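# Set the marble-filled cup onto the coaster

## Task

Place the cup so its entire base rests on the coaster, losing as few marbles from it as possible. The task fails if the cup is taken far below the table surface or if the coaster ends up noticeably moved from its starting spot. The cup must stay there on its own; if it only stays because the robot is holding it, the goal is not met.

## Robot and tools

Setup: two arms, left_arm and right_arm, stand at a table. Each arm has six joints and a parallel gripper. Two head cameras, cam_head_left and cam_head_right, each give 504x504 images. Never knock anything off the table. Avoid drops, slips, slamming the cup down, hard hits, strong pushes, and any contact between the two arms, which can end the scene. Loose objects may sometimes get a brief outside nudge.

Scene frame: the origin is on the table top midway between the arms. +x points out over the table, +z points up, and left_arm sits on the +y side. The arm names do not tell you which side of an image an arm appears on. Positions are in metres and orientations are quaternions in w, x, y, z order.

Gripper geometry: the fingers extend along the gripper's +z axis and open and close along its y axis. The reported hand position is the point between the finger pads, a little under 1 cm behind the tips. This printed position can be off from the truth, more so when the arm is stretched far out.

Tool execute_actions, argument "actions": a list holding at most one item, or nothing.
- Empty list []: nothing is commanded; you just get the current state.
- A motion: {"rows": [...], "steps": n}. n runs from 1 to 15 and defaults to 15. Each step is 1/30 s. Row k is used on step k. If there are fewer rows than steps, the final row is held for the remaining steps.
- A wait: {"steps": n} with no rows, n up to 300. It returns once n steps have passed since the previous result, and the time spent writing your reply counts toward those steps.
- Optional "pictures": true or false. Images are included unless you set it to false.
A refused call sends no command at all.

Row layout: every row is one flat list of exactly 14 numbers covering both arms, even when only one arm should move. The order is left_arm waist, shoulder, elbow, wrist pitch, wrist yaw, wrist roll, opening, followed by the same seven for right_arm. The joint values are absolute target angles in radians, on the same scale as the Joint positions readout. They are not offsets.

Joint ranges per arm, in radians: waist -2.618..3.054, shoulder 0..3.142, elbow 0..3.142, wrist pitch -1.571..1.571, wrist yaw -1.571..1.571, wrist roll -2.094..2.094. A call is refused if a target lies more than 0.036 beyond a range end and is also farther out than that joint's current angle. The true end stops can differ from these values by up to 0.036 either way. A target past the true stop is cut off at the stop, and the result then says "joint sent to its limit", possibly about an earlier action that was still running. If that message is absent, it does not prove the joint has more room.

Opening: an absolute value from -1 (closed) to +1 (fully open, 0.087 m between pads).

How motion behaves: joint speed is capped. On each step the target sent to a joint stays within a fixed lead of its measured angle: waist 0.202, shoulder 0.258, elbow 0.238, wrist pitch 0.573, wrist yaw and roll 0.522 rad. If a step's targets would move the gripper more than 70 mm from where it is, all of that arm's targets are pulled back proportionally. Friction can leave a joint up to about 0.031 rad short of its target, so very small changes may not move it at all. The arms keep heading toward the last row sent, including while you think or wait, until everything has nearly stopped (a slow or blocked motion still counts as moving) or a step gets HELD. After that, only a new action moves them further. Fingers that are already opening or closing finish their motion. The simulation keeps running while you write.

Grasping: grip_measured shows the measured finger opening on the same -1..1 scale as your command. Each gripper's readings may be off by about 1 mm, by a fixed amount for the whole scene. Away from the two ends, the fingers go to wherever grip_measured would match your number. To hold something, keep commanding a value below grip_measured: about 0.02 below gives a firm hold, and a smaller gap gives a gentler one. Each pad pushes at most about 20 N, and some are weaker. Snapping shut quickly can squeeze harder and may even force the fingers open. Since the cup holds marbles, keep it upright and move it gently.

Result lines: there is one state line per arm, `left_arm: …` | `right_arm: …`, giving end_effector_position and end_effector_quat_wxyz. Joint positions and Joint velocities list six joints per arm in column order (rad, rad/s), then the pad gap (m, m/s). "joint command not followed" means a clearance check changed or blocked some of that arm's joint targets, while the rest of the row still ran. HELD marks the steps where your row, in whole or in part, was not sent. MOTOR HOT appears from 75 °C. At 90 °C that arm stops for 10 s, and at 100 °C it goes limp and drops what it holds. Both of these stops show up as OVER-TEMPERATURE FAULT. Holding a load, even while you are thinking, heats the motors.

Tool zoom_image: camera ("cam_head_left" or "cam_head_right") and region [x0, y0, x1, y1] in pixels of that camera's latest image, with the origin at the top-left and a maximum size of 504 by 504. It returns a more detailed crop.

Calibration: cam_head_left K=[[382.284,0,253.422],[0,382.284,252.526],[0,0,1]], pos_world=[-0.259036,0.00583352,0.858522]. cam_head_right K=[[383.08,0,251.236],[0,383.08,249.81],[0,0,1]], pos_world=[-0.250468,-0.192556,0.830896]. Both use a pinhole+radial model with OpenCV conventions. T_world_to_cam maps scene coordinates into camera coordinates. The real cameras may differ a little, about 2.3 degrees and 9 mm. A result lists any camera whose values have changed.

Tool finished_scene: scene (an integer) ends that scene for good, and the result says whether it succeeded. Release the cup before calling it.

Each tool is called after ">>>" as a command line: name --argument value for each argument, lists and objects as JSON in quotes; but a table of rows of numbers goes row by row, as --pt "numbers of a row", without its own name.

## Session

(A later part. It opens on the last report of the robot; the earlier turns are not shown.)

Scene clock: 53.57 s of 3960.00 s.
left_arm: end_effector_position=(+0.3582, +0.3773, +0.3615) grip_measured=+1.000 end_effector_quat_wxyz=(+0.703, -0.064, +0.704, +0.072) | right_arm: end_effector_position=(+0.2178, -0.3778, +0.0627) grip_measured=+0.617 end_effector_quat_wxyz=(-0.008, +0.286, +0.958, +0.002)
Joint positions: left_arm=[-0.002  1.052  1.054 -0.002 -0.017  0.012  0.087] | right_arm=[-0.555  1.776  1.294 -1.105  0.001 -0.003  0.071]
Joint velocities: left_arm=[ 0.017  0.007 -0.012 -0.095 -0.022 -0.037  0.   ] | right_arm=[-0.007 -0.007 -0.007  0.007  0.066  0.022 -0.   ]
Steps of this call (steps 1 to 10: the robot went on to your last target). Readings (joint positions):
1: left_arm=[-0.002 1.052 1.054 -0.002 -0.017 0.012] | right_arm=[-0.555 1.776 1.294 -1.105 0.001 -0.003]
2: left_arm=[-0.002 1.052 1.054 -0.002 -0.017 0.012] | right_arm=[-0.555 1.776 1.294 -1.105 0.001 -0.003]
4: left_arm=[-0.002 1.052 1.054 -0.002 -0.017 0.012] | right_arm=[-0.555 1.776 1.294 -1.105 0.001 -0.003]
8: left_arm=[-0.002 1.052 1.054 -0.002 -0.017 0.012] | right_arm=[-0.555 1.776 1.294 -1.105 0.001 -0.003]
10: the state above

>>> execute_actions --actions '[{"rows":[[0,1.052,1.054,0,-0.017,0.012,1,-0.562,1.776,1.294,-1.105,0,0,0.63],[0,1.052,1.054,0,-0.017,0.012,1,-0.562,1.776,1.294,-1.105,0,0,0.68],[0,1.052,1.054,0,-0.017,0.012,1,-0.562,1.776,1.294,-1.105,0,0,0.76],[0,1.052,1.054,0,-0.017,0.012,1,-0.562,1.776,1.294,-1.105,0,0,0.88],[0,1.052,1.054,0,-0.017,0.012,1,-0.562,1.776,1.294,-1.105,0,0,1]],"steps":10}]' --pictures false

>>> execute_actions --actions '[{"rows":[[0,1.052,1.054,0,-0.017,0.012,1,-0.562,1.776,1.32,-1.14,0,0,1],[0,1.052,1.054,0,-0.017,0.012,1,-0.562,1.776,1.332,-1.158,0,0,1],[0,1.052,1.054,0,-0.017,0.012,1,-0.562,1.776,1.347,-1.176,0,0,1],[0,1.052,1.054,0,-0.017,0.012,1,-0.562,1.776,1.365,-1.194,0,0,1],[0,1.052,1.054,0,-0.017,0.012,1,-0.562,1.776,1.383,-1.212,0,0,1],[0,1.052,1.054,0,-0.017,0.012,1,-0.562,1.776,1.401,-1.23,0,0,1],[0,1.052,1.054,0,-0.017,0.012,1,-0.562,1.776,1.419,-1.248,0,0,1],[0,1.052,1.054,0,-0.017,0.012,1,-0.562,1.776,1.437,-1.266,0,0,1],[0,1.052,1.054,0,-0.017,0.012,1,-0.562,1.776,1.455,-1.284,0,0,1],[0,1.052,1.054,0,-0.017,0.012,1,-0.562,1.776,1.473,-1.3,0,0,1],[0,1.052,1.054,0,-0.017,0.012,1,-0.562,1.776,1.491,-1.31,0,0,1],[0,1.052,1.054,0,-0.017,0.012,1,-0.562,1.776,1.506,-1.32,0,0,1],[0,1.052,1.054,0,-0.017,0.012,1,-0.562,1.776,1.518,-1.32,0,0,1]],"steps":15}]'

>>> zoom_image --camera "cam_head_right" --region '[360, 170, 480, 290]'

Scene clock: 58.70 s of 3960.00 s.
left_arm: end_effector_position=(+0.3582, +0.3773, +0.3615) grip_measured=+1.000 end_effector_quat_wxyz=(+0.703, -0.064, +0.704, +0.072) | right_arm: end_effector_position=(+0.2177, -0.3777, +0.0627) grip_measured=+1.000 end_effector_quat_wxyz=(-0.008, +0.286, +0.958, +0.002)
Joint positions: left_arm=[-0.002  1.052  1.054 -0.002 -0.017  0.012  0.087] | right_arm=[-0.555  1.776  1.294 -1.106  0.001 -0.003  0.087]
Joint velocities: left_arm=[ 0.002 -0.007 -0.002 -0.022  0.037 -0.007  0.   ] | right_arm=[-0.002 -0.007 -0.002 -0.022  0.051  0.022  0.   ]
Steps of this call (steps 1 to 15: the robot went on to your last target; steps 16 to 90: nothing new was sent; then 1.80 s passed at rest; steps 91 to 100: all 10 steps of this action). Readings (joint positions):
91: left_arm=[-0.002 1.052 1.054 -0.002 -0.017 0.012] | right_arm=[-0.555 1.776 1.294 -1.106 0.001 -0.003]
92: left_arm=[-0.002 1.052 1.054 -0.002 -0.017 0.012] | right_arm=[-0.555 1.776 1.294 -1.106 0.001 -0.003]
94: left_arm=[-0.002 1.052 1.054 -0.002 -0.017 0.012] | right_arm=[-0.555 1.776 1.294 -1.106 0.001 -0.003]
98: left_arm=[-0.002 1.052 1.054 -0.002 -0.017 0.012] | right_arm=[-0.555 1.776 1.294 -1.106 0.001 -0.003]
100: the state above

Scene clock: 59.20 s of 3960.00 s.
left_arm: end_effector_position=(+0.3582, +0.3773, +0.3615) grip_measured=+1.000 end_effector_quat_wxyz=(+0.703, -0.064, +0.704, +0.072) | right_arm: end_effector_position=(+0.2298, -0.3857, +0.1113) grip_measured=+1.000 end_effector_quat_wxyz=(+0.006, +0.286, +0.958, -0.002)
Joint positions: left_arm=[-0.002  1.052  1.054 -0.002 -0.017  0.012  0.087] | right_arm=[-0.555  1.776  1.493 -1.276  0.001 -0.003  0.087]
Joint velocities: left_arm=[-0.017 -0.002  0.017  0.007 -0.007  0.081  0.   ] | right_arm=[ 0.007 -0.017  0.188 -0.051 -0.022  0.022  0.   ]
Steps of this call (steps 1 to 15: all 15 steps of this action). Readings (joint positions):
1: left_arm=[-0.002 1.052 1.054 -0.002 -0.017 0.012] | right_arm=[-0.555 1.776 1.294 -1.108 0.001 -0.003]
2: left_arm=[-0.002 1.052 1.054 -0.002 -0.017 0.012] | right_arm=[-0.555 1.776 1.295 -1.115 0.001 -0.003]
4: left_arm=[-0.002 1.052 1.054 -0.002 -0.017 0.012] | right_arm=[-0.555 1.776 1.312 -1.140 0.001 -0.003]
8: left_arm=[-0.002 1.052 1.054 -0.002 -0.017 0.012] | right_arm=[-0.555 1.776 1.382 -1.195 0.001 -0.003]
15: the state above

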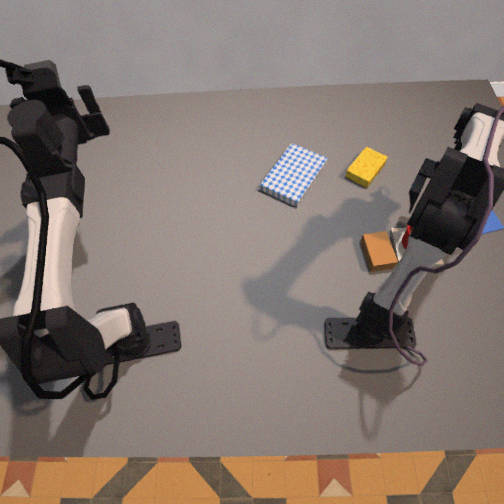

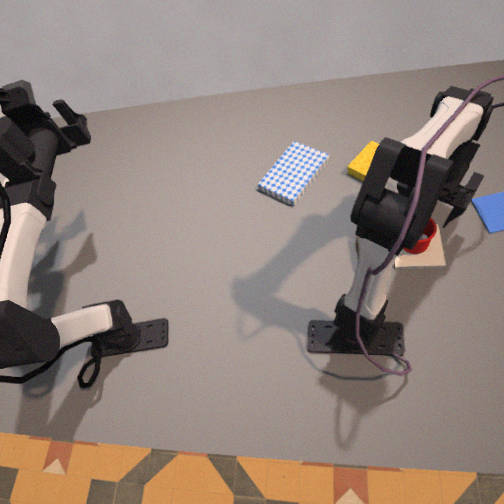

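Region (360, 170, 480, 290) of cam_head_right's 504x504 image, scaled by 4.200, with more detail than that image has.

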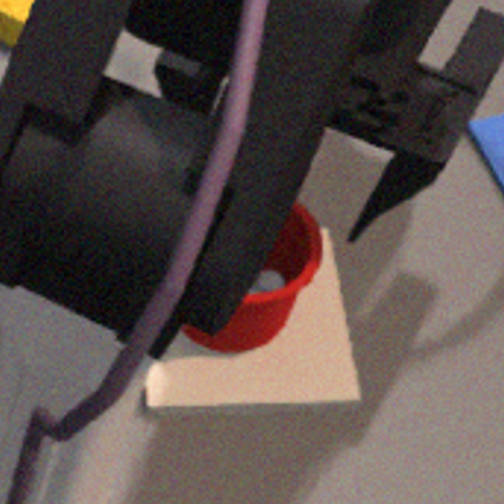

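>>> finished_scene --scene 2

The scene is finished: the task was done.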